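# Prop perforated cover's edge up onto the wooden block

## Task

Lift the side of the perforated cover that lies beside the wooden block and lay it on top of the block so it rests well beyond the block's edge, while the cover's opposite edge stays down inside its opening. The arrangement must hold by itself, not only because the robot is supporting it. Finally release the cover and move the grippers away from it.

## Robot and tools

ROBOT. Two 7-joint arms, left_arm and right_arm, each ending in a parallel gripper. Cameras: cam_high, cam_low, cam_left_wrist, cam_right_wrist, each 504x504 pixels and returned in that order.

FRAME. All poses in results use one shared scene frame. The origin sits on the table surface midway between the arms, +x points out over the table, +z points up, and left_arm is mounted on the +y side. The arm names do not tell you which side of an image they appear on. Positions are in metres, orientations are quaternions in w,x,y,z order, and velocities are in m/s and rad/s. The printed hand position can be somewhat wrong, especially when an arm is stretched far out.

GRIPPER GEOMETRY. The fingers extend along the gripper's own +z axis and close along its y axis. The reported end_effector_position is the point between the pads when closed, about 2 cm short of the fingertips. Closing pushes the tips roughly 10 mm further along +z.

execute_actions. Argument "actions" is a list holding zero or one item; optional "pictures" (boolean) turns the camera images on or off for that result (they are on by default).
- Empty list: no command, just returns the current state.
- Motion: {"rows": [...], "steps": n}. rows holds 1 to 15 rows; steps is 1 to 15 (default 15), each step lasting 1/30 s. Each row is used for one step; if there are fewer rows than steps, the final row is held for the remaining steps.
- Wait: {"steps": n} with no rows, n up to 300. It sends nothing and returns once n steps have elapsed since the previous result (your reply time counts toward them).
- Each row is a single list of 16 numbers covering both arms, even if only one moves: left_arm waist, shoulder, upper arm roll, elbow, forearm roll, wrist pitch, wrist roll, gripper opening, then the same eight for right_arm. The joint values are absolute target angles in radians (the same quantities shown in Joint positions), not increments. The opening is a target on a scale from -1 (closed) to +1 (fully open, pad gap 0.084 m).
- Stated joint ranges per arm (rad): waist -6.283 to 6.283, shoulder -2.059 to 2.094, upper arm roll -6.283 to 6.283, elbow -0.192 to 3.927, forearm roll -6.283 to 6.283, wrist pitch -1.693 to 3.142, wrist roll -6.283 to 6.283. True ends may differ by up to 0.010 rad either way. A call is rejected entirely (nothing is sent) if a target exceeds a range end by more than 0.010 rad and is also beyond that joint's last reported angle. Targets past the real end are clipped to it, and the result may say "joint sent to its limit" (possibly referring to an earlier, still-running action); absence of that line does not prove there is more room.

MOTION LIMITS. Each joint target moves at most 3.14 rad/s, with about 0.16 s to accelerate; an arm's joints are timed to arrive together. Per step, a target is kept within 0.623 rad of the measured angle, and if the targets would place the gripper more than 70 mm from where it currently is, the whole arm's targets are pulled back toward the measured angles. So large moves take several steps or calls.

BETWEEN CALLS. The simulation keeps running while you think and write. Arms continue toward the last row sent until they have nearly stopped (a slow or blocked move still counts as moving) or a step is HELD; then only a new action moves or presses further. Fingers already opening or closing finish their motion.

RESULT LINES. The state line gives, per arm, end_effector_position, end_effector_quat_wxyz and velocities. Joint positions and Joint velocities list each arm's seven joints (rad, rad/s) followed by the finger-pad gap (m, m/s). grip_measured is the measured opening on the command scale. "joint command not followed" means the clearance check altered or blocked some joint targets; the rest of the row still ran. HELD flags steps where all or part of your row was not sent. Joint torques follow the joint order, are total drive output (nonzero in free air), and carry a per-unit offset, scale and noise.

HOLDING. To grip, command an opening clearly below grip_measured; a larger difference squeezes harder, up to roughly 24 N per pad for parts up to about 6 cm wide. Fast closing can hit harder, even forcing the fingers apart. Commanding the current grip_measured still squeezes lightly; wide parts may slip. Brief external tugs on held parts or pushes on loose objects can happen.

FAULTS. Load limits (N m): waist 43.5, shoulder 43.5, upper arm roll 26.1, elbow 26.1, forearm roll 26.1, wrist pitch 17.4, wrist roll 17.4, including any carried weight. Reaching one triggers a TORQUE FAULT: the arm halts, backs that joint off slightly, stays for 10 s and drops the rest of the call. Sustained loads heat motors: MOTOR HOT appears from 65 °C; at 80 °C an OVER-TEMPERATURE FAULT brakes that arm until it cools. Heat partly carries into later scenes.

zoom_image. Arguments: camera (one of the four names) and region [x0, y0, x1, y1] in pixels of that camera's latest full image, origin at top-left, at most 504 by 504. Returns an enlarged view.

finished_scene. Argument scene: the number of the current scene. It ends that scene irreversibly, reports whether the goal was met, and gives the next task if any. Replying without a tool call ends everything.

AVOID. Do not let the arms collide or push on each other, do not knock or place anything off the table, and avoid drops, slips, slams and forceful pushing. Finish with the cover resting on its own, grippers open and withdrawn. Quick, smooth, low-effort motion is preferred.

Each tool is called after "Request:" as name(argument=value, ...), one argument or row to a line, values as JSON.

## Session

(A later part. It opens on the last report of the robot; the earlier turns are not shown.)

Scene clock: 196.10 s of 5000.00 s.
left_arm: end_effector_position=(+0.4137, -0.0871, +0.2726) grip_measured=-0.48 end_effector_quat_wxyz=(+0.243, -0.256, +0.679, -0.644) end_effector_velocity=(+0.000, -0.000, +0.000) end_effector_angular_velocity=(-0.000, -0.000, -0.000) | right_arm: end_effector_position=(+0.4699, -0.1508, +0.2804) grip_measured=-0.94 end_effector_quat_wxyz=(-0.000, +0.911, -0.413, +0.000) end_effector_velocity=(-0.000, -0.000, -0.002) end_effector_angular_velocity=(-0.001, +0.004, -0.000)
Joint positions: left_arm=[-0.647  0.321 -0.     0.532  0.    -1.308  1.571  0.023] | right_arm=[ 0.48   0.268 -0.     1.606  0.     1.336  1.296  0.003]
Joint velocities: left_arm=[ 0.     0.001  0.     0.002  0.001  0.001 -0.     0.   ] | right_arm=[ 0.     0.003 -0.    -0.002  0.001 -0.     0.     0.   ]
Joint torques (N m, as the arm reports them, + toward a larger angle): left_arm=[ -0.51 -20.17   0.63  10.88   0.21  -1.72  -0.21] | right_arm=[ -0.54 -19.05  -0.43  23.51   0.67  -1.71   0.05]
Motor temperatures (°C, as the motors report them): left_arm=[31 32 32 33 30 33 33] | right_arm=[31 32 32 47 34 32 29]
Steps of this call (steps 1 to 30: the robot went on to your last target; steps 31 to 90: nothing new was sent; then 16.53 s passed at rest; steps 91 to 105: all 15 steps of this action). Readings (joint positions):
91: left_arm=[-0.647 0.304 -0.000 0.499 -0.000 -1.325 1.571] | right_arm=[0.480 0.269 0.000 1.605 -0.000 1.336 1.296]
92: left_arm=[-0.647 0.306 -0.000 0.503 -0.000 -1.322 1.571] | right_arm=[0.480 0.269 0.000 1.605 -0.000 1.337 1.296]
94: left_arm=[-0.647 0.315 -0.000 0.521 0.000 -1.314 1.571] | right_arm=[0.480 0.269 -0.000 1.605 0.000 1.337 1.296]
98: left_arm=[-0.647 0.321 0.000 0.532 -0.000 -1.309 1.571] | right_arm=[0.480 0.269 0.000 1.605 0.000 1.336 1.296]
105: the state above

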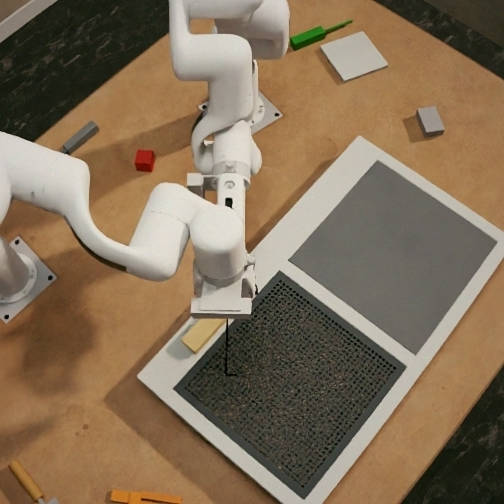

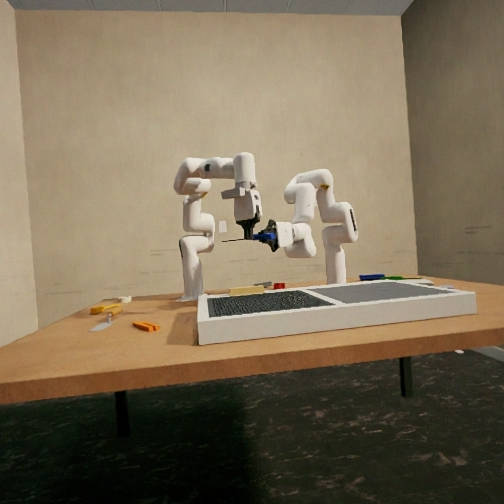

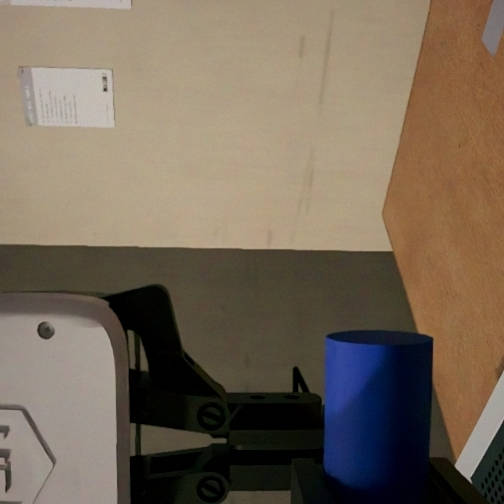

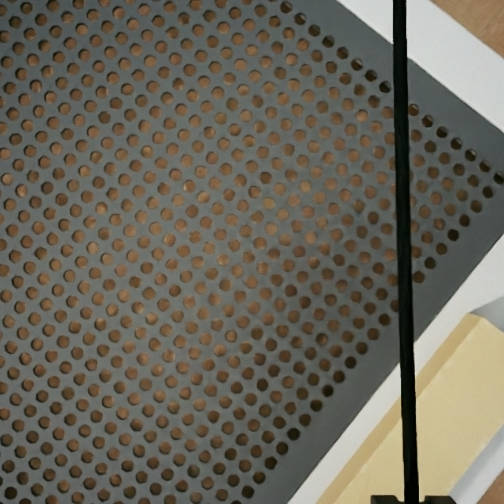

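Request:
execute_actions(
  actions=[
    {"rows":[[-0.647,0.321,0,0.533,0,-1.308,1.571,-1,0.4797,0.2689,0,1.6054,0,1.3365,1.296,-0.5],[-0.647,0.321,0,0.533,0,-1.308,1.571,-1,0.4797,0.2689,0,1.6054,0,1.3365,1.296,-0.3],[-0.647,0.321,0,0.533,0,-1.308,1.571,-1,0.4797,0.2689,0,1.6054,0,1.3365,1.296,-0.3],[-0.647,0.321,0,0.533,0,-1.308,1.571,-1,0.4797,0.2689,0,1.6054,0,1.3365,1.296,-0.3],[-0.647,0.321,0,0.533,0,-1.308,1.571,-1,0.4797,0.24,0,1.67,0,1.43,1.296,-0.3],[-0.647,0.321,0,0.533,0,-1.308,1.571,-1,0.4797,0.24,0,1.67,0,1.43,1.296,-0.3],[-0.647,0.321,0,0.533,0,-1.308,1.571,-1,0.4797,0.24,0,1.67,0,1.43,1.296,-0.3],[-0.647,0.321,0,0.533,0,-1.308,1.571,-1,0.4797,0.24,0,1.67,0,1.43,1.296,-0.3],[-0.647,0.321,0,0.533,0,-1.308,1.571,-1,0.45,0.1,0,1.6,0,1.5,1.2,-0.3],[-0.647,0.321,0,0.533,0,-1.308,1.571,-1,0.45,0.1,0,1.6,0,1.5,1.2,-0.3],[-0.647,0.321,0,0.533,0,-1.308,1.571,-1,0.45,0.1,0,1.6,0,1.5,1.2,-0.3],[-0.647,0.321,0,0.533,0,-1.308,1.571,-1,0.35,-0.2,0,1.25,0,1.45,0.8,-0.6]],"steps":15},
  ],
  pictures=false,
)

Request:
execute_actions(
  actions=[
    {"rows":[[-0.647,0.321,0,0.533,0,-1.308,1.571,-1,0.35,-0.2,0,1.25,0,1.45,0.8,-1],[-0.647,0.321,0,0.533,0,-1.308,1.571,-1,0.35,-0.2,0,1.25,0,1.45,0.8,-1],[-0.647,0.321,0,0.533,0,-1.308,1.571,-1,0.35,-0.2,0,1.25,0,1.45,0.8,-1],[-0.62,0.12,0,0.39,0,-1.05,1.0,-1,0.3,-0.5,0,0.8,0,1.1,0.3,-1]],"steps":15},
  ],
  pictures=false,
)

Request:
execute_actions(
  actions=[
    {"rows":[[-0.61,0.0,0,0.3,0,-0.9,0.45,-1,0.35,-0.45,0,0.6,0,0.6,0,-1],[-0.61,0.0,0,0.3,0,-0.9,0.45,-1,0.35,-0.45,0,0.6,0,0.6,0,-1],[-0.61,0.0,0,0.3,0,-0.9,0.45,-1,0.35,-0.45,0,0.6,0,0.6,0,-1],[-0.61,0.0,0,0.3,0,-0.9,0.45,-1,0.35,-0.45,0,0.6,0,0.6,0,-1],[-0.61,0.0,0,0.3,0,-0.9,0.45,-1,0.35,-0.45,0,0.6,0,0.6,0,-1],[-0.61,0.0,0,0.3,0,-0.9,0.45,-1,0.35,-0.45,0,0.6,0,0.6,0,-1],[-0.61,0.0,0,0.3,0,-0.9,0.45,-1,0.35,-0.45,0,0.6,0,0.6,0,-1],[-0.596,-0.0744,0,0.2421,0,-0.76,0,-1,0.35,-0.45,0,0.6,0,0.6,0,-1]],"steps":15},
  ],
  pictures=false,
)

Request:
execute_actions(
  actions=[
    {"rows":[[-0.596,-0.0744,0,0.2421,0,-0.7335,0,-1,0.424,-0.1589,0,0.5106,0,0.1695,0,-1]],"steps":15},
  ],
)

Scene clock: 264.10 s of 5000.00 s.
left_arm: end_effector_position=(+0.4138, -0.0872, +0.2733) grip_measured=-0.48 end_effector_quat_wxyz=(+0.243, -0.256, +0.678, -0.645) end_effector_velocity=(-0.000, +0.001, -0.001) end_effector_angular_velocity=(+0.002, +0.002, +0.001) | right_arm: end_effector_position=(+0.4255, -0.1961, +0.3516) grip_measured=-0.60 end_effector_quat_wxyz=(-0.003, +0.934, -0.356, +0.003) end_effector_velocity=(-0.240, -0.345, +0.063) end_effector_angular_velocity=(-0.004, -0.041, +1.099)
Joint positions: left_arm=[-0.647  0.321  0.     0.533 -0.    -1.308  1.571  0.023] | right_arm=[0.435 0.062 0.001 1.543 0.    1.473 1.13  0.018]
Joint velocities: left_arm=[ 0.001  0.001 -0.    -0.002 -0.     0.    -0.     0.   ] | right_arm=[-0.414 -1.274 -0.035 -1.359 -0.004 -0.122 -1.548 -0.023]
Joint torques (N m, as the arm reports them, + toward a larger angle): left_arm=[ -0.71 -19.66   0.11  10.35   0.06  -1.66  -0.28] | right_arm=[ -0.72 -11.28  -0.45  15.9    0.69  -1.63  -0.07]
Motor temperatures (°C, as the motors report them): left_arm=[31 32 32 34 30 34 33] | right_arm=[31 32 32 45 34 32 29]
Steps of this call (steps 1 to 15: the robot went on to your last target; steps 16 to 90: nothing new was sent; then 64.50 s passed at rest; steps 91 to 105: all 15 steps of this action). Readings (joint positions):
91: left_arm=[-0.647 0.321 0.000 0.533 -0.000 -1.308 1.571] | right_arm=[0.480 0.269 -0.000 1.605 0.000 1.337 1.296]
92: left_arm=[-0.647 0.320 0.000 0.534 -0.000 -1.309 1.571] | right_arm=[0.480 0.269 0.000 1.604 0.000 1.337 1.296]
94: left_arm=[-0.647 0.320 0.000 0.536 -0.000 -1.309 1.571] | right_arm=[0.480 0.270 0.001 1.603 0.000 1.337 1.296]
98: left_arm=[-0.647 0.320 0.000 0.534 -0.000 -1.309 1.571] | right_arm=[0.480 0.259 0.001 1.632 0.000 1.387 1.296]
105: the state above

Scene clock: 264.60 s of 5000.00 s.
left_arm: end_effector_position=(+0.4053, -0.0564, +0.2554) grip_measured=-0.48 end_effector_quat_wxyz=(-0.061, +0.476, -0.627, +0.614) end_effector_velocity=(-0.011, +0.017, -0.028) end_effector_angular_velocity=(-0.133, +0.368, +0.094) | right_arm: end_effector_position=(+0.3355, -0.2897, +0.3008) grip_measured=-1.00 end_effector_quat_wxyz=(-0.027, +0.995, -0.022, +0.092) end_effector_velocity=(+0.008, +0.003, +0.003) end_effector_angular_velocity=(-0.005, -0.148, +0.195)
Joint positions: left_arm=[-0.62   0.123  0.     0.393 -0.    -1.059  1.019  0.023] | right_arm=[ 0.301 -0.494  0.     0.807  0.     1.108  0.311  0.   ]
Joint velocities: left_arm=[ 0.013 -0.097 -0.006 -0.079  0.002  0.171 -0.371 -0.   ] | right_arm=[-0.012 -0.086  0.015 -0.104  0.001 -0.159 -0.198  0.   ]
Joint torques (N m, as the arm reports them, + toward a larger angle): left_arm=[ -1.31 -12.91  -0.03  13.05   0.4   -1.91   0.26] | right_arm=[-0.27 -5.29 -0.04 27.32  0.75 -2.19  0.55]
Motor temperatures (°C, as the motors report them): left_arm=[31 32 32 34 30 34 33] | right_arm=[31 32 32 46 34 32 29]
Steps of this call (steps 1 to 15: all 15 steps of this action). Readings (joint positions):
1: left_arm=[-0.647 0.321 0.000 0.533 -0.000 -1.308 1.571] | right_arm=[0.421 0.020 -0.000 1.495 0.000 1.468 1.078]
2: left_arm=[-0.647 0.321 0.000 0.533 -0.000 -1.308 1.571] | right_arm=[0.407 -0.021 -0.001 1.447 -0.000 1.463 1.025]
4: left_arm=[-0.647 0.321 0.000 0.533 -0.000 -1.308 1.570] | right_arm=[0.380 -0.103 -0.002 1.354 -0.000 1.457 0.921]
8: left_arm=[-0.641 0.278 -0.000 0.501 0.000 -1.249 1.441] | right_arm=[0.339 -0.294 -0.001 1.106 -0.000 1.354 0.641]
15: the state above

Scene clock: 265.10 s of 5000.00 s.
left_arm: end_effector_position=(+0.3822, -0.0160, +0.2131) grip_measured=-0.48 end_effector_quat_wxyz=(+0.185, +0.774, -0.360, +0.486) end_effector_velocity=(-0.029, +0.061, -0.076) end_effector_angular_velocity=(-0.538, +1.050, +0.628) | right_arm: end_effector_position=(+0.3806, -0.2557, +0.2583) grip_measured=-1.00 end_effector_quat_wxyz=(-0.035, +0.963, +0.152, +0.221) end_effector_velocity=(+0.011, +0.000, +0.019) end_effector_angular_velocity=(+0.014, -0.063, +0.011)
Joint positions: left_arm=[-0.598 -0.064  0.     0.25  -0.    -0.781  0.071  0.023] | right_arm=[ 0.35  -0.45  -0.     0.603  0.     0.602  0.002  0.   ]
Joint velocities: left_arm=[ 0.044 -0.199  0.002 -0.16  -0.001  0.384 -1.268 -0.   ] | right_arm=[-0.002 -0.014 -0.006  0.011 -0.    -0.039 -0.02   0.   ]
Joint torques (N m, as the arm reports them, + toward a larger angle): left_arm=[ -0.76 -10.51   0.04  14.27   0.36  -2.17   0.89] | right_arm=[-0.52 -6.61  0.01 23.61  0.79 -2.16  0.21]
Motor temperatures (°C, as the motors report them): left_arm=[31 32 32 34 30 34 33] | right_arm=[31 32 32 46 34 32 29]
Steps of this call (steps 1 to 15: all 15 steps of this action). Readings (joint positions):
1: left_arm=[-0.620 0.121 0.000 0.392 -0.000 -1.055 1.010] | right_arm=[0.301 -0.496 0.000 0.804 0.000 1.104 0.306]
2: left_arm=[-0.620 0.120 0.000 0.390 -0.000 -1.050 0.998] | right_arm=[0.301 -0.496 0.001 0.802 0.000 1.094 0.299]
4: left_arm=[-0.619 0.107 -0.000 0.380 0.000 -1.032 0.932] | right_arm=[0.307 -0.493 -0.000 0.779 0.000 1.031 0.260]
8: left_arm=[-0.613 0.038 -0.000 0.329 -0.000 -0.948 0.625] | right_arm=[0.337 -0.462 0.001 0.655 0.000 0.741 0.085]
15: the state above

Scene clock: 265.60 s of 5000.00 s.
left_arm: end_effector_position=(+0.3796, -0.0122, +0.2025) grip_measured=-0.48 end_effector_quat_wxyz=(+0.195, +0.797, -0.336, +0.462) end_effector_velocity=(-0.000, +0.001, -0.000) end_effector_angular_velocity=(+0.000, +0.002, +0.002) | right_arm: end_effector_position=(+0.3993, -0.2134, +0.1604) grip_measured=-1.00 end_effector_quat_wxyz=(-0.048, +0.951, +0.187, +0.242) end_effector_velocity=(+0.031, +0.006, +0.036) end_effector_angular_velocity=(+0.048, -0.109, -0.015)
Joint positions: left_arm=[-0.596 -0.074 -0.     0.242  0.    -0.734  0.     0.023] | right_arm=[ 0.424 -0.161 -0.     0.511  0.     0.173  0.     0.   ]
Joint velocities: left_arm=[ 0.001 -0.002 -0.    -0.002 -0.     0.001 -0.001 -0.   ] | right_arm=[-0.001 -0.009 -0.013  0.042  0.002 -0.068 -0.     0.   ]
Joint torques (N m, as the arm reports them, + toward a larger angle): left_arm=[ -0.79 -12.43   0.52  12.4    0.21  -2.1   -0.11] | right_arm=[ -0.58 -10.48  -0.19  20.72   0.73  -2.4    0.08]
Motor temperatures (°C, as the motors report them): left_arm=[31 32 32 34 30 34 33] | right_arm=[31 32 32 46 34 32 29]
Steps of this call (steps 1 to 15: all 15 steps of this action). Readings (joint positions):
1: left_arm=[-0.597 -0.069 0.000 0.245 -0.000 -0.771 0.039] | right_arm=[0.350 -0.450 -0.000 0.603 0.000 0.601 0.001]
2: left_arm=[-0.596 -0.072 0.000 0.244 -0.000 -0.761 0.021] | right_arm=[0.351 -0.447 -0.001 0.602 0.000 0.593 0.001]
4: left_arm=[-0.596 -0.073 0.000 0.243 -0.000 -0.744 0.007] | right_arm=[0.360 -0.411 -0.002 0.593 0.000 0.532 0.001]
8: left_arm=[-0.596 -0.074 -0.000 0.243 0.000 -0.735 0.001] | right_arm=[0.399 -0.256 0.001 0.540 -0.000 0.317 0.000]
15: the state above

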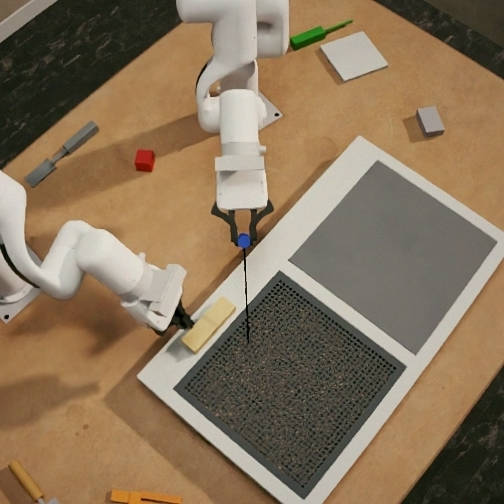

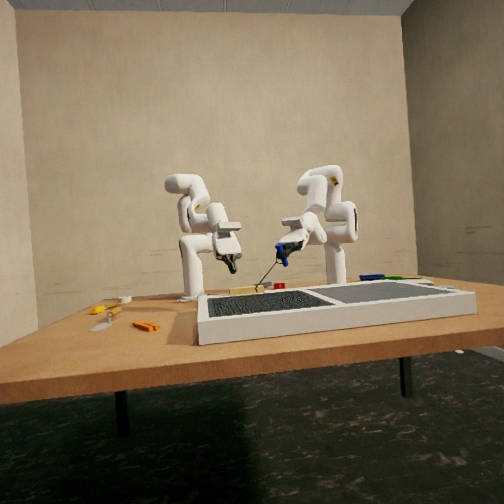

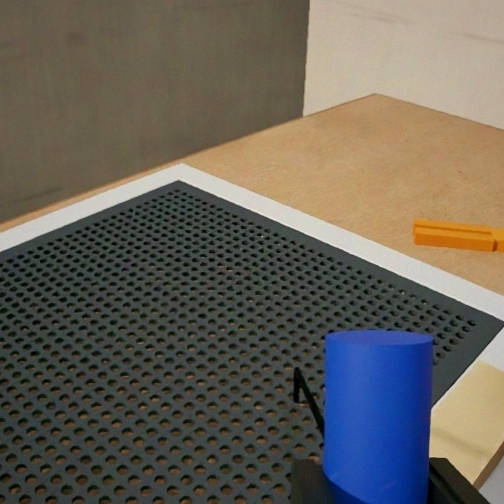

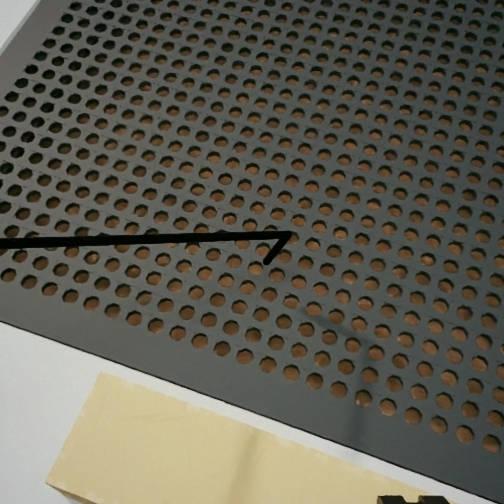

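Request:
execute_actions(
  actions=[
    {"rows":[[-0.585,-0.0042,0,0.2771,0,-0.7687,0,-1,0.424,-0.1589,0,0.5106,0,0.1695,0,-1]],"steps":15},
  ],
)

Request:
zoom_image(
  camera="cam_right_wrist",
  region=[220,190,360,330],
)

Request:
zoom_image(
  camera="cam_left_wrist",
  region=[240,350,340,450],
)

Scene clock: 279.80 s of 5000.00 s.
left_arm: end_effector_position=(+0.3902, -0.0157, +0.1936) grip_measured=-0.48 end_effector_quat_wxyz=(+0.192, +0.799, -0.332, +0.463) end_effector_velocity=(+0.000, +0.000, -0.000) end_effector_angular_velocity=(+0.000, +0.001, +0.001) | right_arm: end_effector_position=(+0.3994, -0.2131, +0.1599) grip_measured=-1.00 end_effector_quat_wxyz=(-0.048, +0.951, +0.188, +0.243) end_effector_velocity=(+0.000, +0.000, +0.000) end_effector_angular_velocity=(+0.000, -0.001, +0.000)
Joint positions: left_arm=[-0.585 -0.005 -0.     0.277  0.    -0.769  0.     0.023] | right_arm=[ 0.424 -0.159  0.     0.511 -0.     0.17   0.     0.   ]
Joint velocities: left_arm=[ 0.     0.     0.     0.    -0.001  0.    -0.    -0.   ] | right_arm=[ 0.    -0.001 -0.    -0.    -0.    -0.    -0.     0.   ]
Joint torques (N m, as the arm reports them, + toward a larger angle): left_arm=[ -0.71 -14.17   0.29  11.96  -0.22  -1.82   0.02] | right_arm=[ -0.68 -10.91  -0.46  21.47   0.66  -2.67   0.08]
Motor temperatures (°C, as the motors report them): left_arm=[31 32 32 34 30 34 33] | right_arm=[31 31 32 46 34 32 29]
Steps of this call (steps 1 to 15: the robot went on to your last target; steps 16 to 90: nothing new was sent; then 10.70 s passed at rest; steps 91 to 105: all 15 steps of this action). Readings (joint positions):
91: left_arm=[-0.596 -0.074 -0.000 0.242 0.000 -0.734 0.000] | right_arm=[0.424 -0.159 -0.000 0.511 -0.000 0.170 0.000]
92: left_arm=[-0.595 -0.069 -0.000 0.245 0.000 -0.737 0.000] | right_arm=[0.424 -0.159 -0.000 0.511 0.000 0.169 0.000]
94: left_arm=[-0.590 -0.035 -0.000 0.263 0.000 -0.754 0.000] | right_arm=[0.424 -0.159 0.000 0.511 0.000 0.170 -0.000]
98: left_arm=[-0.585 -0.005 0.000 0.276 -0.000 -0.767 -0.000] | right_arm=[0.424 -0.159 0.000 0.511 0.000 0.169 0.000]
105: the state above

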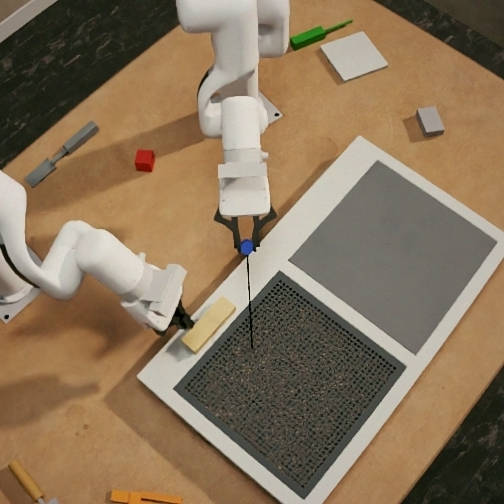

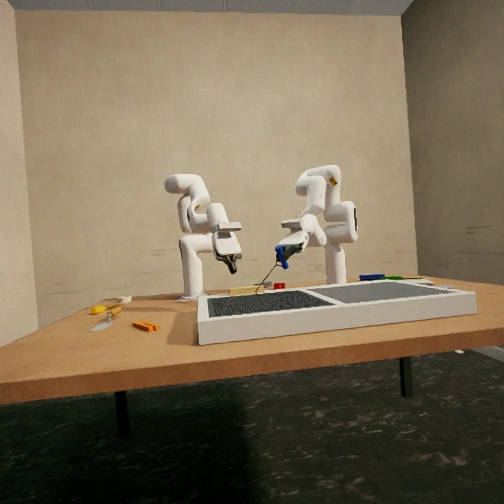

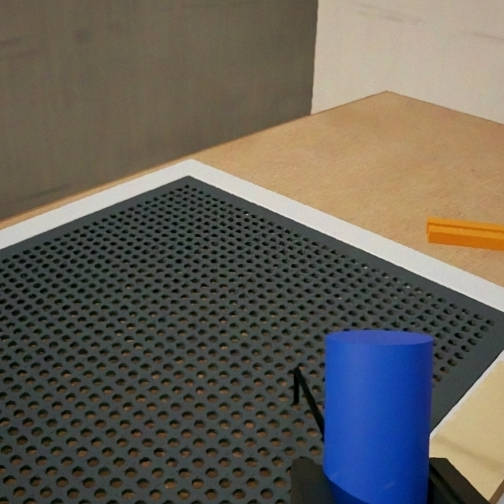

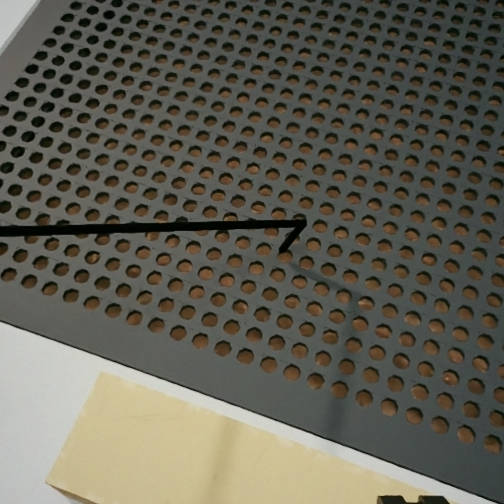

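Region (220, 190, 360, 330) of cam_right_wrist's 504x504 image, scaled by 3.600, with more detail than that image has.

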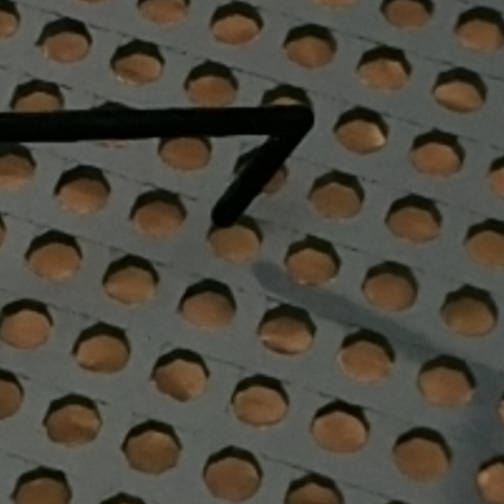

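Region (240, 350, 340, 450) of cam_left_wrist's 504x504 image, scaled by 5.040, with more detail than that image has.

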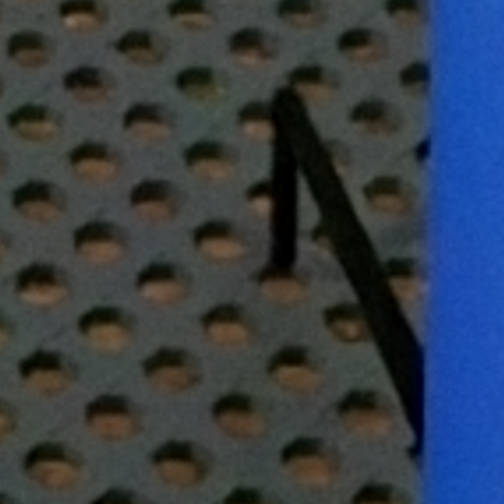

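Request:
execute_actions(
  actions=[
    {"rows":[[-0.585,0.0057,0,0.282,0,-0.7737,0,-1,0.424,-0.1589,0,0.5106,0,0.1695,0,-1],[-0.585,0.0157,0,0.2843,0,-0.7814,0,-1,0.424,-0.1589,0,0.5106,0,0.1695,0,-1],[-0.585,0.0157,0,0.2843,0,-0.7814,0,-1,0.424,-0.1589,0,0.5106,0,0.1695,0,-1],[-0.585,0.0185,0,0.2829,0,-0.7856,0,-1,0.424,-0.1589,0,0.5106,0,0.1695,0,-1],[-0.585,0.0213,0,0.2815,0,-0.7898,0,-1,0.424,-0.1589,0,0.5106,0,0.1695,0,-1],[-0.585,0.0241,0,0.2801,0,-0.794,0,-1,0.424,-0.1589,0,0.5106,0,0.1695,0,-1],[-0.585,0.0269,0,0.2787,0,-0.7982,0,-1,0.424,-0.1589,0,0.5106,0,0.1695,0,-1],[-0.585,0.0297,0,0.2773,0,-0.8024,0,-1,0.424,-0.1589,0,0.5106,0,0.1695,0,-1],[-0.585,0.0325,0,0.2759,0,-0.8066,0,-1,0.424,-0.1589,0,0.5106,0,0.1695,0,-1],[-0.585,0.0353,0,0.2745,0,-0.8108,0,-1,0.424,-0.1589,0,0.5106,0,0.1695,0,-1],[-0.585,0.0381,0,0.2731,0,-0.815,0,-1,0.424,-0.1589,0,0.5106,0,0.1695,0,-1]],"steps":15},
  ],
)

Request:
zoom_image(
  camera="cam_right_wrist",
  region=[220,190,360,330],
)

Request:
zoom_image(
  camera="cam_left_wrist",
  region=[240,350,340,450],
)

Scene clock: 301.90 s of 5000.00 s.
left_arm: end_effector_position=(+0.3890, -0.0143, +0.1839) grip_measured=-0.48 end_effector_quat_wxyz=(+0.192, +0.799, -0.332, +0.463) end_effector_velocity=(-0.001, +0.001, -0.001) end_effector_angular_velocity=(-0.008, -0.008, +0.000) | right_arm: end_effector_position=(+0.3994, -0.2131, +0.1599) grip_measured=-1.00 end_effector_quat_wxyz=(-0.048, +0.951, +0.188, +0.243) end_effector_velocity=(-0.000, -0.000, -0.001) end_effector_angular_velocity=(-0.000, +0.002, -0.001)
Joint positions: left_arm=[-0.585  0.037  0.     0.274 -0.    -0.813 -0.     0.023] | right_arm=[ 0.424 -0.159  0.     0.511 -0.     0.17   0.     0.   ]
Joint velocities: left_arm=[-0.     0.016  0.    -0.004 -0.    -0.031  0.    -0.   ] | right_arm=[-0.     0.001 -0.001 -0.     0.001  0.001  0.     0.   ]
Joint torques (N m, as the arm reports them, + toward a larger angle): left_arm=[ -1.12 -14.38   0.25  10.91   0.13  -1.72  -0.27] | right_arm=[ -0.29 -10.67  -0.32  21.5    0.73  -2.68   0.04]
Motor temperatures (°C, as the motors report them): left_arm=[31 32 32 34 30 34 33] | right_arm=[31 31 32 46 34 32 29]
Steps of this call (steps 1 to 15: the robot went on to your last target; steps 16 to 90: nothing new was sent; then 18.60 s passed at rest; steps 91 to 105: all 15 steps of this action). Readings (joint positions):
91: left_arm=[-0.585 -0.004 -0.000 0.277 -0.000 -0.769 -0.000] | right_arm=[0.424 -0.159 0.000 0.511 -0.000 0.170 0.000]
92: left_arm=[-0.585 -0.002 -0.000 0.278 -0.000 -0.770 0.000] | right_arm=[0.424 -0.159 0.000 0.511 -0.000 0.170 -0.000]
94: left_arm=[-0.585 0.007 -0.000 0.282 0.000 -0.776 0.000] | right_arm=[0.424 -0.159 0.000 0.511 0.000 0.170 -0.000]
98: left_arm=[-0.585 0.021 0.000 0.281 -0.000 -0.790 -0.000] | right_arm=[0.424 -0.159 0.000 0.511 0.000 0.170 -0.000]
105: the state above

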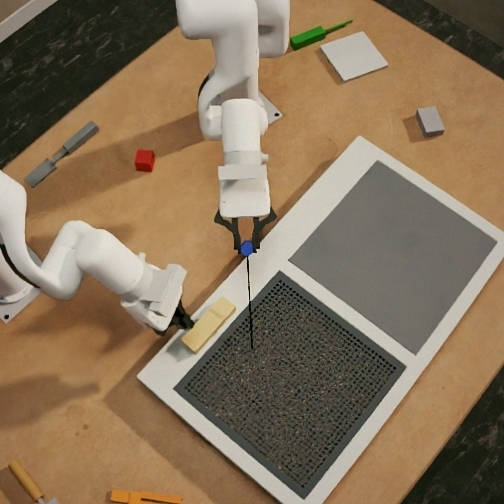

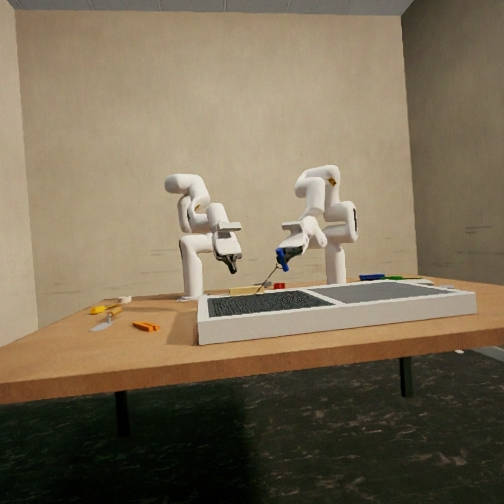

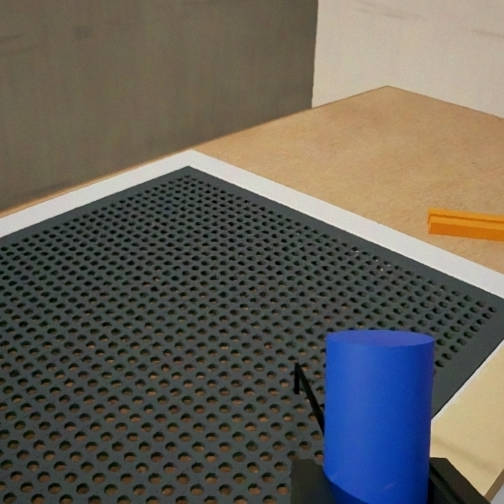

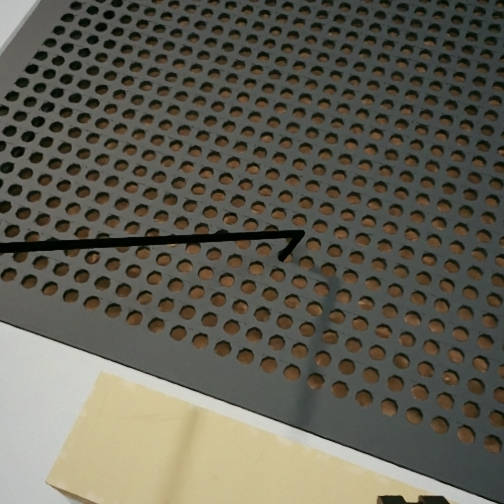

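Region (220, 190, 360, 330) of cam_right_wrist's 504x504 image, scaled by 3.600, with more detail than that image has.

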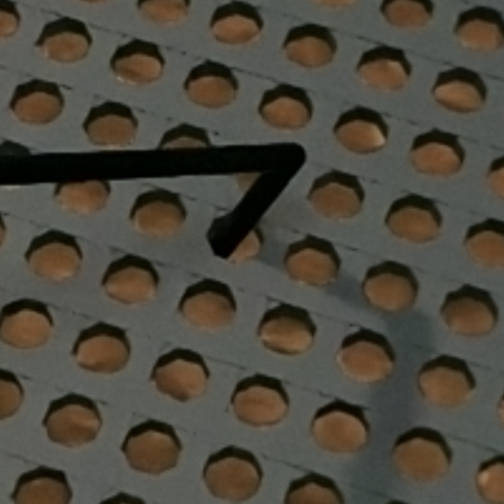

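Region (240, 350, 340, 450) of cam_left_wrist's 504x504 image, scaled by 5.040, with more detail than that image has.

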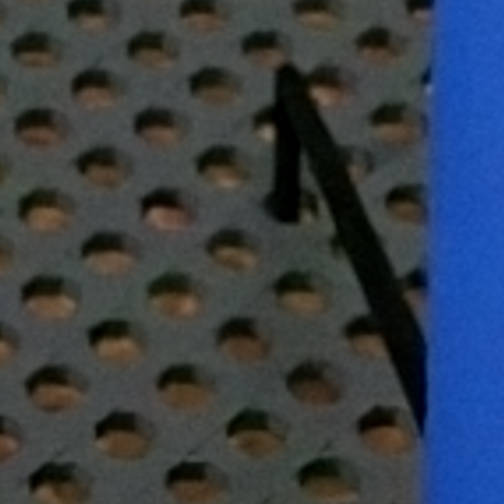

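Request:
execute_actions(
  actions=[],
)

Scene clock: 334.33 s of 5000.00 s.
left_arm: end_effector_position=(+0.3888, -0.0142, +0.1835) grip_measured=-0.48 end_effector_quat_wxyz=(+0.192, +0.799, -0.332, +0.463) end_effector_velocity=(+0.000, +0.000, -0.000) end_effector_angular_velocity=(+0.000, +0.000, +0.001) | right_arm: end_effector_position=(+0.3994, -0.2131, +0.1599) grip_measured=-1.00 end_effector_quat_wxyz=(-0.048, +0.951, +0.188, +0.243) end_effector_velocity=(+0.000, -0.000, +0.000) end_effector_angular_velocity=(+0.000, -0.000, -0.001)
Joint positions: left_arm=[-0.585  0.038 -0.     0.273  0.    -0.815 -0.     0.023] | right_arm=[ 0.424 -0.159 -0.     0.511 -0.     0.169  0.     0.   ]
Joint velocities: left_arm=[ 0.001  0.001  0.     0.    -0.     0.     0.    -0.   ] | right_arm=[-0.    -0.001 -0.     0.     0.     0.    -0.     0.   ]
Joint torques (N m, as the arm reports them, + toward a larger angle): left_arm=[ -0.72 -13.94   0.49  10.3    0.2   -1.58  -0.44] | right_arm=[ -0.46 -10.78  -0.35  21.58   0.67  -2.6    0.1 ]
Motor temperatures (°C, as the motors report them): left_arm=[31 32 32 34 30 34 33] | right_arm=[31 31 32 46 34 33 29]
Steps of this call (steps 1 to 15: the robot went on to your last target; steps 16 to 90: nothing new was sent; then 29.43 s passed at rest). Readings (joint positions):
1: left_arm=[-0.585 0.037 0.000 0.274 -0.000 -0.814 0.000] | right_arm=[0.424 -0.159 -0.000 0.511 -0.000 0.169 0.000]
2: left_arm=[-0.585 0.038 0.000 0.274 -0.000 -0.815 0.000] | right_arm=[0.424 -0.159 0.000 0.511 0.000 0.169 0.000]
4: left_arm=[-0.585 0.038 0.000 0.274 -0.000 -0.815 0.000] | right_arm=[0.424 -0.159 0.000 0.511 0.000 0.169 0.000]
8: left_arm=[-0.585 0.038 0.000 0.273 -0.000 -0.815 0.000] | right_arm=[0.424 -0.159 0.000 0.511 0.000 0.169 -0.000]
90: the state above
All arms were judged still, so your last target was given up. Only a new action makes them travel on or press farther. Fingers that are still opening or closing keep moving.

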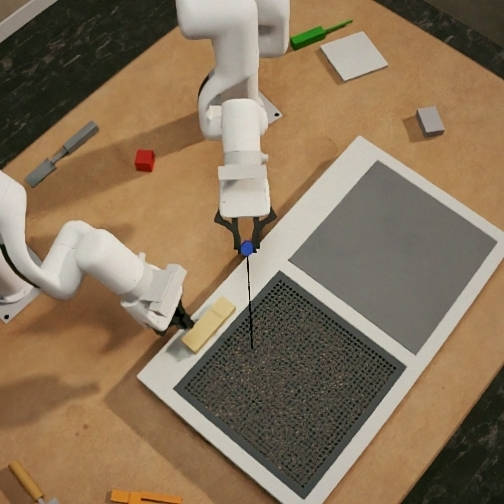

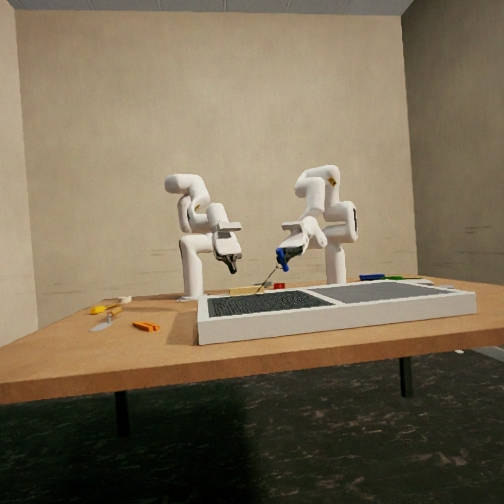

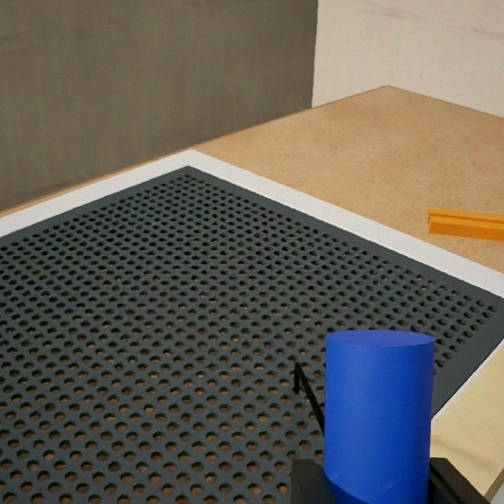

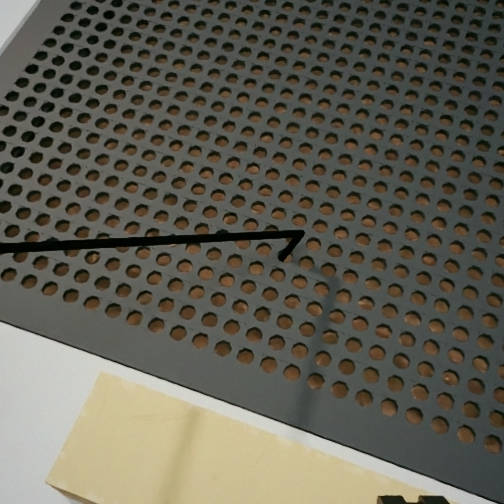

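Request:
execute_actions(
  actions=[
    {"rows":[[-0.5856,0.042,0,0.2782,0,-0.8138,0,-1,0.424,-0.1589,0,0.5106,0,0.1695,0,-1]],"steps":15},
  ],
)

Request:
zoom_image(
  camera="cam_right_wrist",
  region=[220,190,360,330],
)

Request:
zoom_image(
  camera="cam_left_wrist",
  region=[240,350,340,450],
)

Scene clock: 341.83 s of 5000.00 s.
left_arm: end_effector_position=(+0.3896, -0.0154, +0.1834) grip_measured=-0.48 end_effector_quat_wxyz=(+0.192, +0.799, -0.332, +0.463) end_effector_velocity=(+0.001, +0.001, +0.000) end_effector_angular_velocity=(-0.001, -0.001, +0.003) | right_arm: end_effector_position=(+0.3994, -0.2131, +0.1599) grip_measured=-1.00 end_effector_quat_wxyz=(-0.048, +0.951, +0.188, +0.243) end_effector_velocity=(+0.000, -0.000, -0.000) end_effector_angular_velocity=(+0.000, +0.000, -0.001)
Joint positions: left_arm=[-0.586  0.042 -0.     0.278  0.    -0.814 -0.     0.023] | right_arm=[ 0.424 -0.159 -0.     0.511  0.     0.17  -0.     0.   ]
Joint velocities: left_arm=[ 0.002 -0.     0.     0.    -0.001 -0.     0.     0.   ] | right_arm=[-0.001  0.001  0.    -0.     0.001 -0.001 -0.     0.   ]
Joint torques (N m, as the arm reports them, + toward a larger angle): left_arm=[ -0.5  -14.04   0.2   11.15  -0.08  -1.88  -0.36] | right_arm=[ -0.61 -10.73  -0.29  21.59   0.77  -2.69   0.06]
Motor temperatures (°C, as the motors report them): left_arm=[31 32 32 34 30 34 33] | right_arm=[31 31 32 46 34 33 29]
Steps of this call (steps 1 to 90: nothing new was sent; then 4.00 s passed at rest; steps 91 to 105: all 15 steps of this action). Readings (joint positions):
91: left_arm=[-0.585 0.038 0.000 0.273 -0.000 -0.815 -0.000] | right_arm=[0.424 -0.159 -0.000 0.511 0.000 0.169 0.000]
92: left_arm=[-0.585 0.039 0.000 0.274 -0.000 -0.815 -0.000] | right_arm=[0.424 -0.159 0.000 0.511 0.000 0.169 -0.000]
94: left_arm=[-0.585 0.041 -0.000 0.276 0.000 -0.814 -0.000] | right_arm=[0.424 -0.159 0.000 0.511 0.000 0.169 -0.000]
98: left_arm=[-0.586 0.042 -0.000 0.278 0.000 -0.814 -0.000] | right_arm=[0.424 -0.159 0.000 0.511 -0.000 0.170 -0.000]
105: the state above

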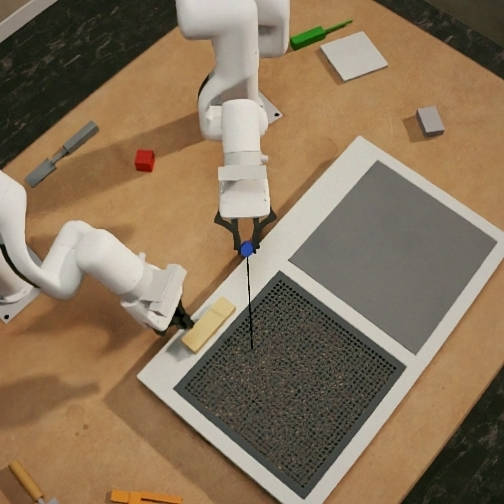

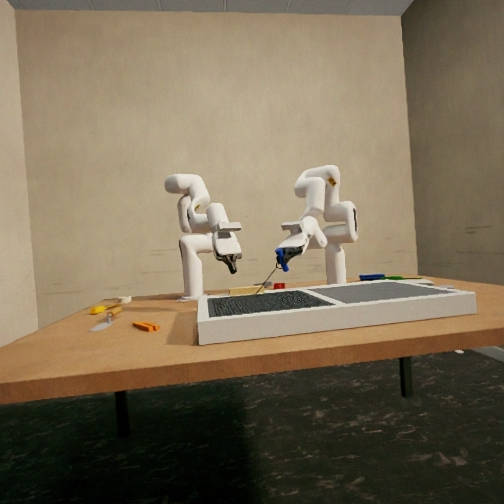

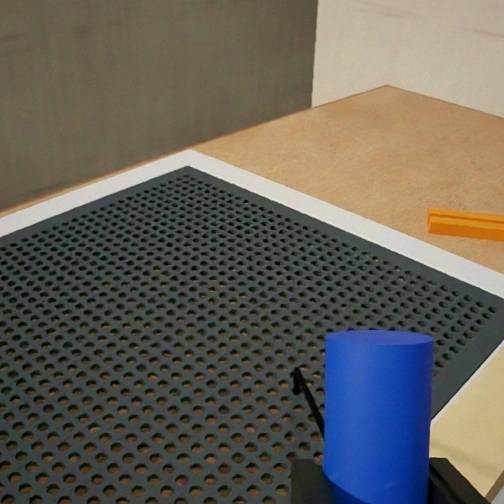

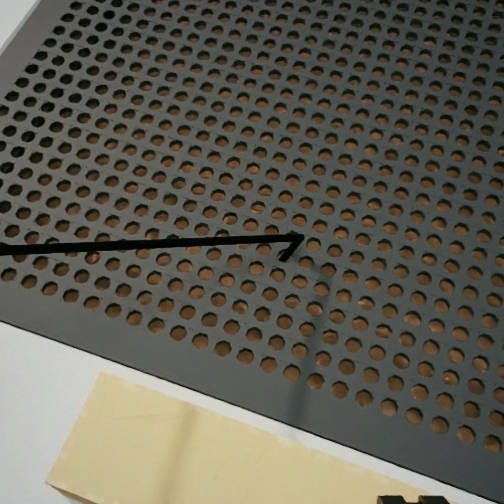

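Region (220, 190, 360, 330) of cam_right_wrist's 504x504 image, scaled by 3.600, with more detail than that image has.

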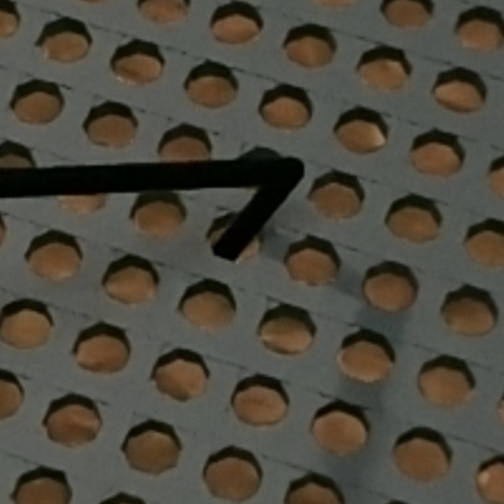

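Region (240, 350, 340, 450) of cam_left_wrist's 504x504 image, scaled by 5.040, with more detail than that image has.

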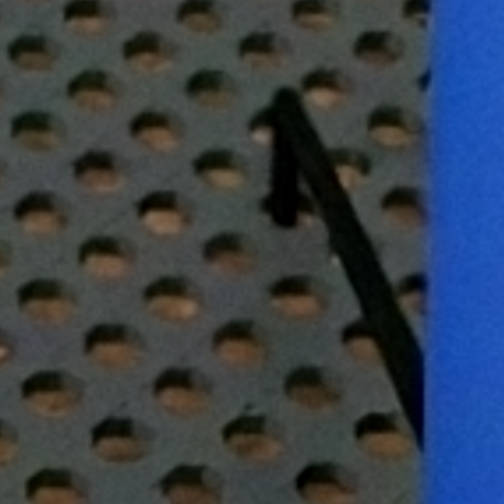

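Freed. Insert 10 mm.

Request:
execute_actions(
  actions=[
    {"rows":[[-0.5856,0.0448,0,0.2768,0,-0.818,0,-1,0.424,-0.1589,0,0.5106,0,0.1695,0,-1],[-0.5856,0.0476,0,0.2754,0,-0.8222,0,-1,0.424,-0.1589,0,0.5106,0,0.1695,0,-1],[-0.5856,0.0504,0,0.274,0,-0.8264,0,-1,0.424,-0.1589,0,0.5106,0,0.1695,0,-1],[-0.5856,0.0532,0,0.2726,0,-0.8306,0,-1,0.424,-0.1589,0,0.5106,0,0.1695,0,-1],[-0.5856,0.056,0,0.2712,0,-0.8348,0,-1,0.424,-0.1589,0,0.5106,0,0.1695,0,-1],[-0.5856,0.0588,0,0.2698,0,-0.839,0,-1,0.424,-0.1589,0,0.5106,0,0.1695,0,-1],[-0.5856,0.0616,0,0.2684,0,-0.8432,0,-1,0.424,-0.1589,0,0.5106,0,0.1695,0,-1],[-0.5856,0.0644,0,0.267,0,-0.8474,0,-1,0.424,-0.1589,0,0.5106,0,0.1695,0,-1],[-0.5856,0.0672,0,0.2656,0,-0.8516,0,-1,0.424,-0.1589,0,0.5106,0,0.1695,0,-1],[-0.5856,0.07,0,0.2642,0,-0.8558,0,-1,0.424,-0.1589,0,0.5106,0,0.1695,0,-1]],"steps":15},
  ],
)

Request:
zoom_image(
  camera="cam_right_wrist",
  region=[220,190,360,330],
)

Request:
zoom_image(
  camera="cam_left_wrist",
  region=[240,350,340,450],
)

Scene clock: 367.37 s of 5000.00 s.
left_arm: end_effector_position=(+0.3859, -0.0117, +0.1752) grip_measured=-0.48 end_effector_quat_wxyz=(+0.192, +0.799, -0.332, +0.463) end_effector_velocity=(+0.000, +0.000, +0.001) end_effector_angular_velocity=(-0.007, -0.007, +0.001) | right_arm: end_effector_position=(+0.3994, -0.2131, +0.1599) grip_measured=-1.00 end_effector_quat_wxyz=(-0.048, +0.951, +0.188, +0.243) end_effector_velocity=(+0.001, -0.001, +0.000) end_effector_angular_velocity=(+0.000, -0.001, -0.002)
Joint positions: left_arm=[-0.586  0.07   0.     0.264 -0.    -0.855 -0.     0.023] | right_arm=[ 0.424 -0.159  0.     0.511 -0.     0.169 -0.     0.   ]
Joint velocities: left_arm=[ 0.002  0.009 -0.    -0.     0.001 -0.019  0.    -0.   ] | right_arm=[-0.001  0.001 -0.001  0.    -0.    -0.001 -0.     0.   ]
Joint torques (N m, as the arm reports them, + toward a larger angle): left_arm=[ -1.04 -15.29  -0.02  10.91   0.43  -2.06  -0.19] | right_arm=[ -0.41 -10.84  -0.35  21.49   0.86  -2.66   0.04]
Motor temperatures (°C, as the motors report them): left_arm=[31 32 32 34 30 34 33] | right_arm=[31 31 32 46 34 33 29]
Steps of this call (steps 1 to 15: the robot went on to your last target; steps 16 to 90: nothing new was sent; then 22.03 s passed at rest; steps 91 to 105: all 15 steps of this action). Readings (joint positions):
91: left_arm=[-0.586 0.042 -0.000 0.278 -0.000 -0.814 -0.000] | right_arm=[0.424 -0.159 -0.000 0.511 -0.000 0.170 0.000]
92: left_arm=[-0.586 0.043 -0.000 0.278 0.000 -0.815 0.000] | right_arm=[0.424 -0.159 -0.000 0.511 0.000 0.170 -0.000]
94: left_arm=[-0.586 0.046 -0.000 0.276 0.000 -0.820 0.000] | right_arm=[0.424 -0.159 0.000 0.511 -0.000 0.169 -0.000]
98: left_arm=[-0.586 0.056 0.000 0.271 -0.000 -0.835 -0.000] | right_arm=[0.424 -0.159 -0.000 0.511 -0.000 0.170 -0.000]
105: the state above

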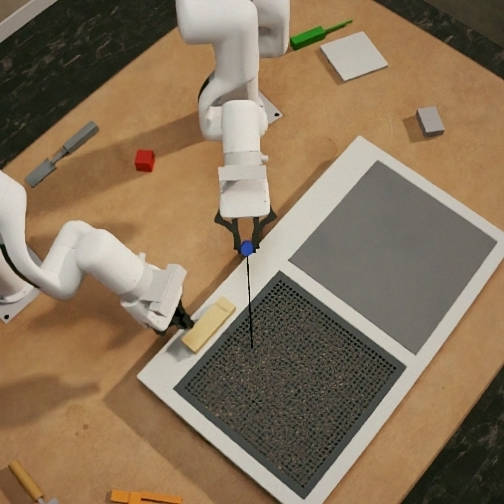

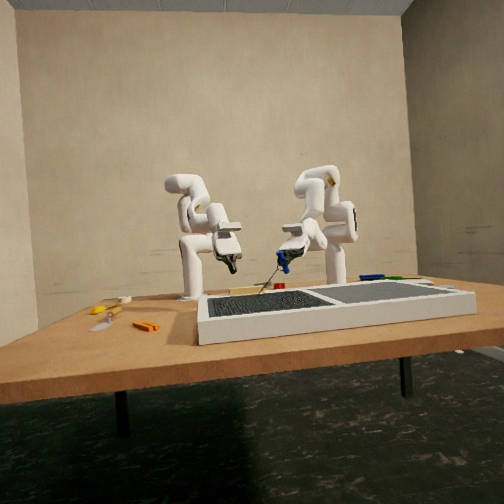

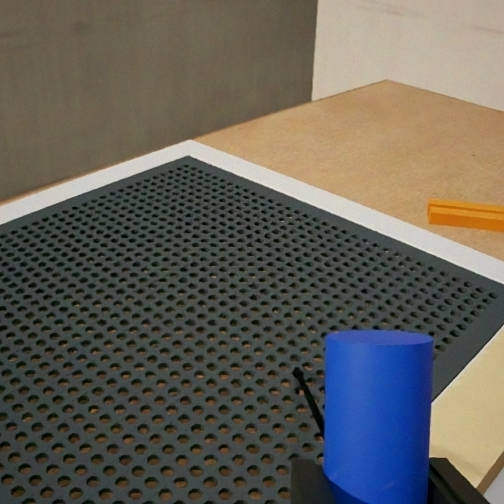

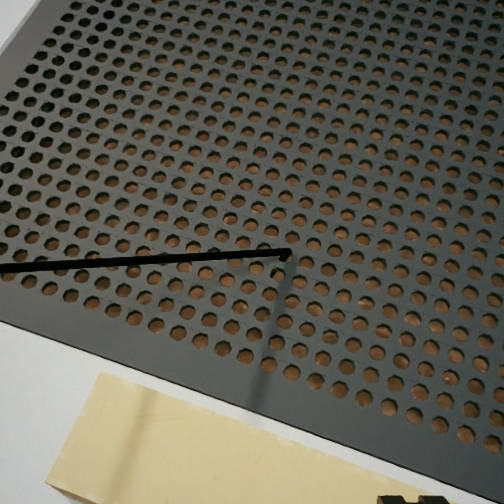

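Region (220, 190, 360, 330) of cam_right_wrist's 504x504 image, scaled by 3.600, with more detail than that image has.

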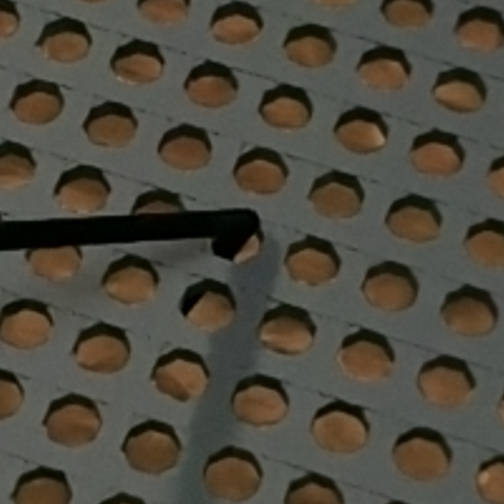

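Region (240, 350, 340, 450) of cam_left_wrist's 504x504 image, scaled by 5.040, with more detail than that image has.

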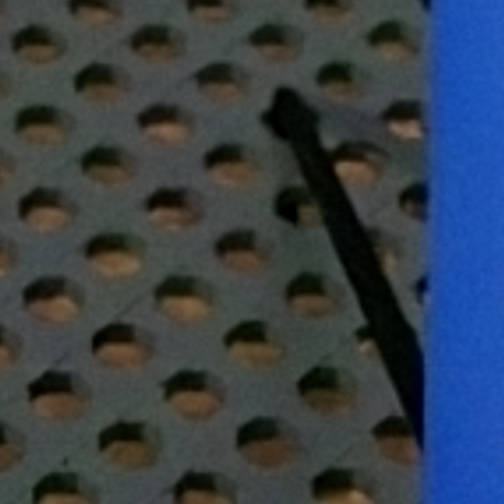

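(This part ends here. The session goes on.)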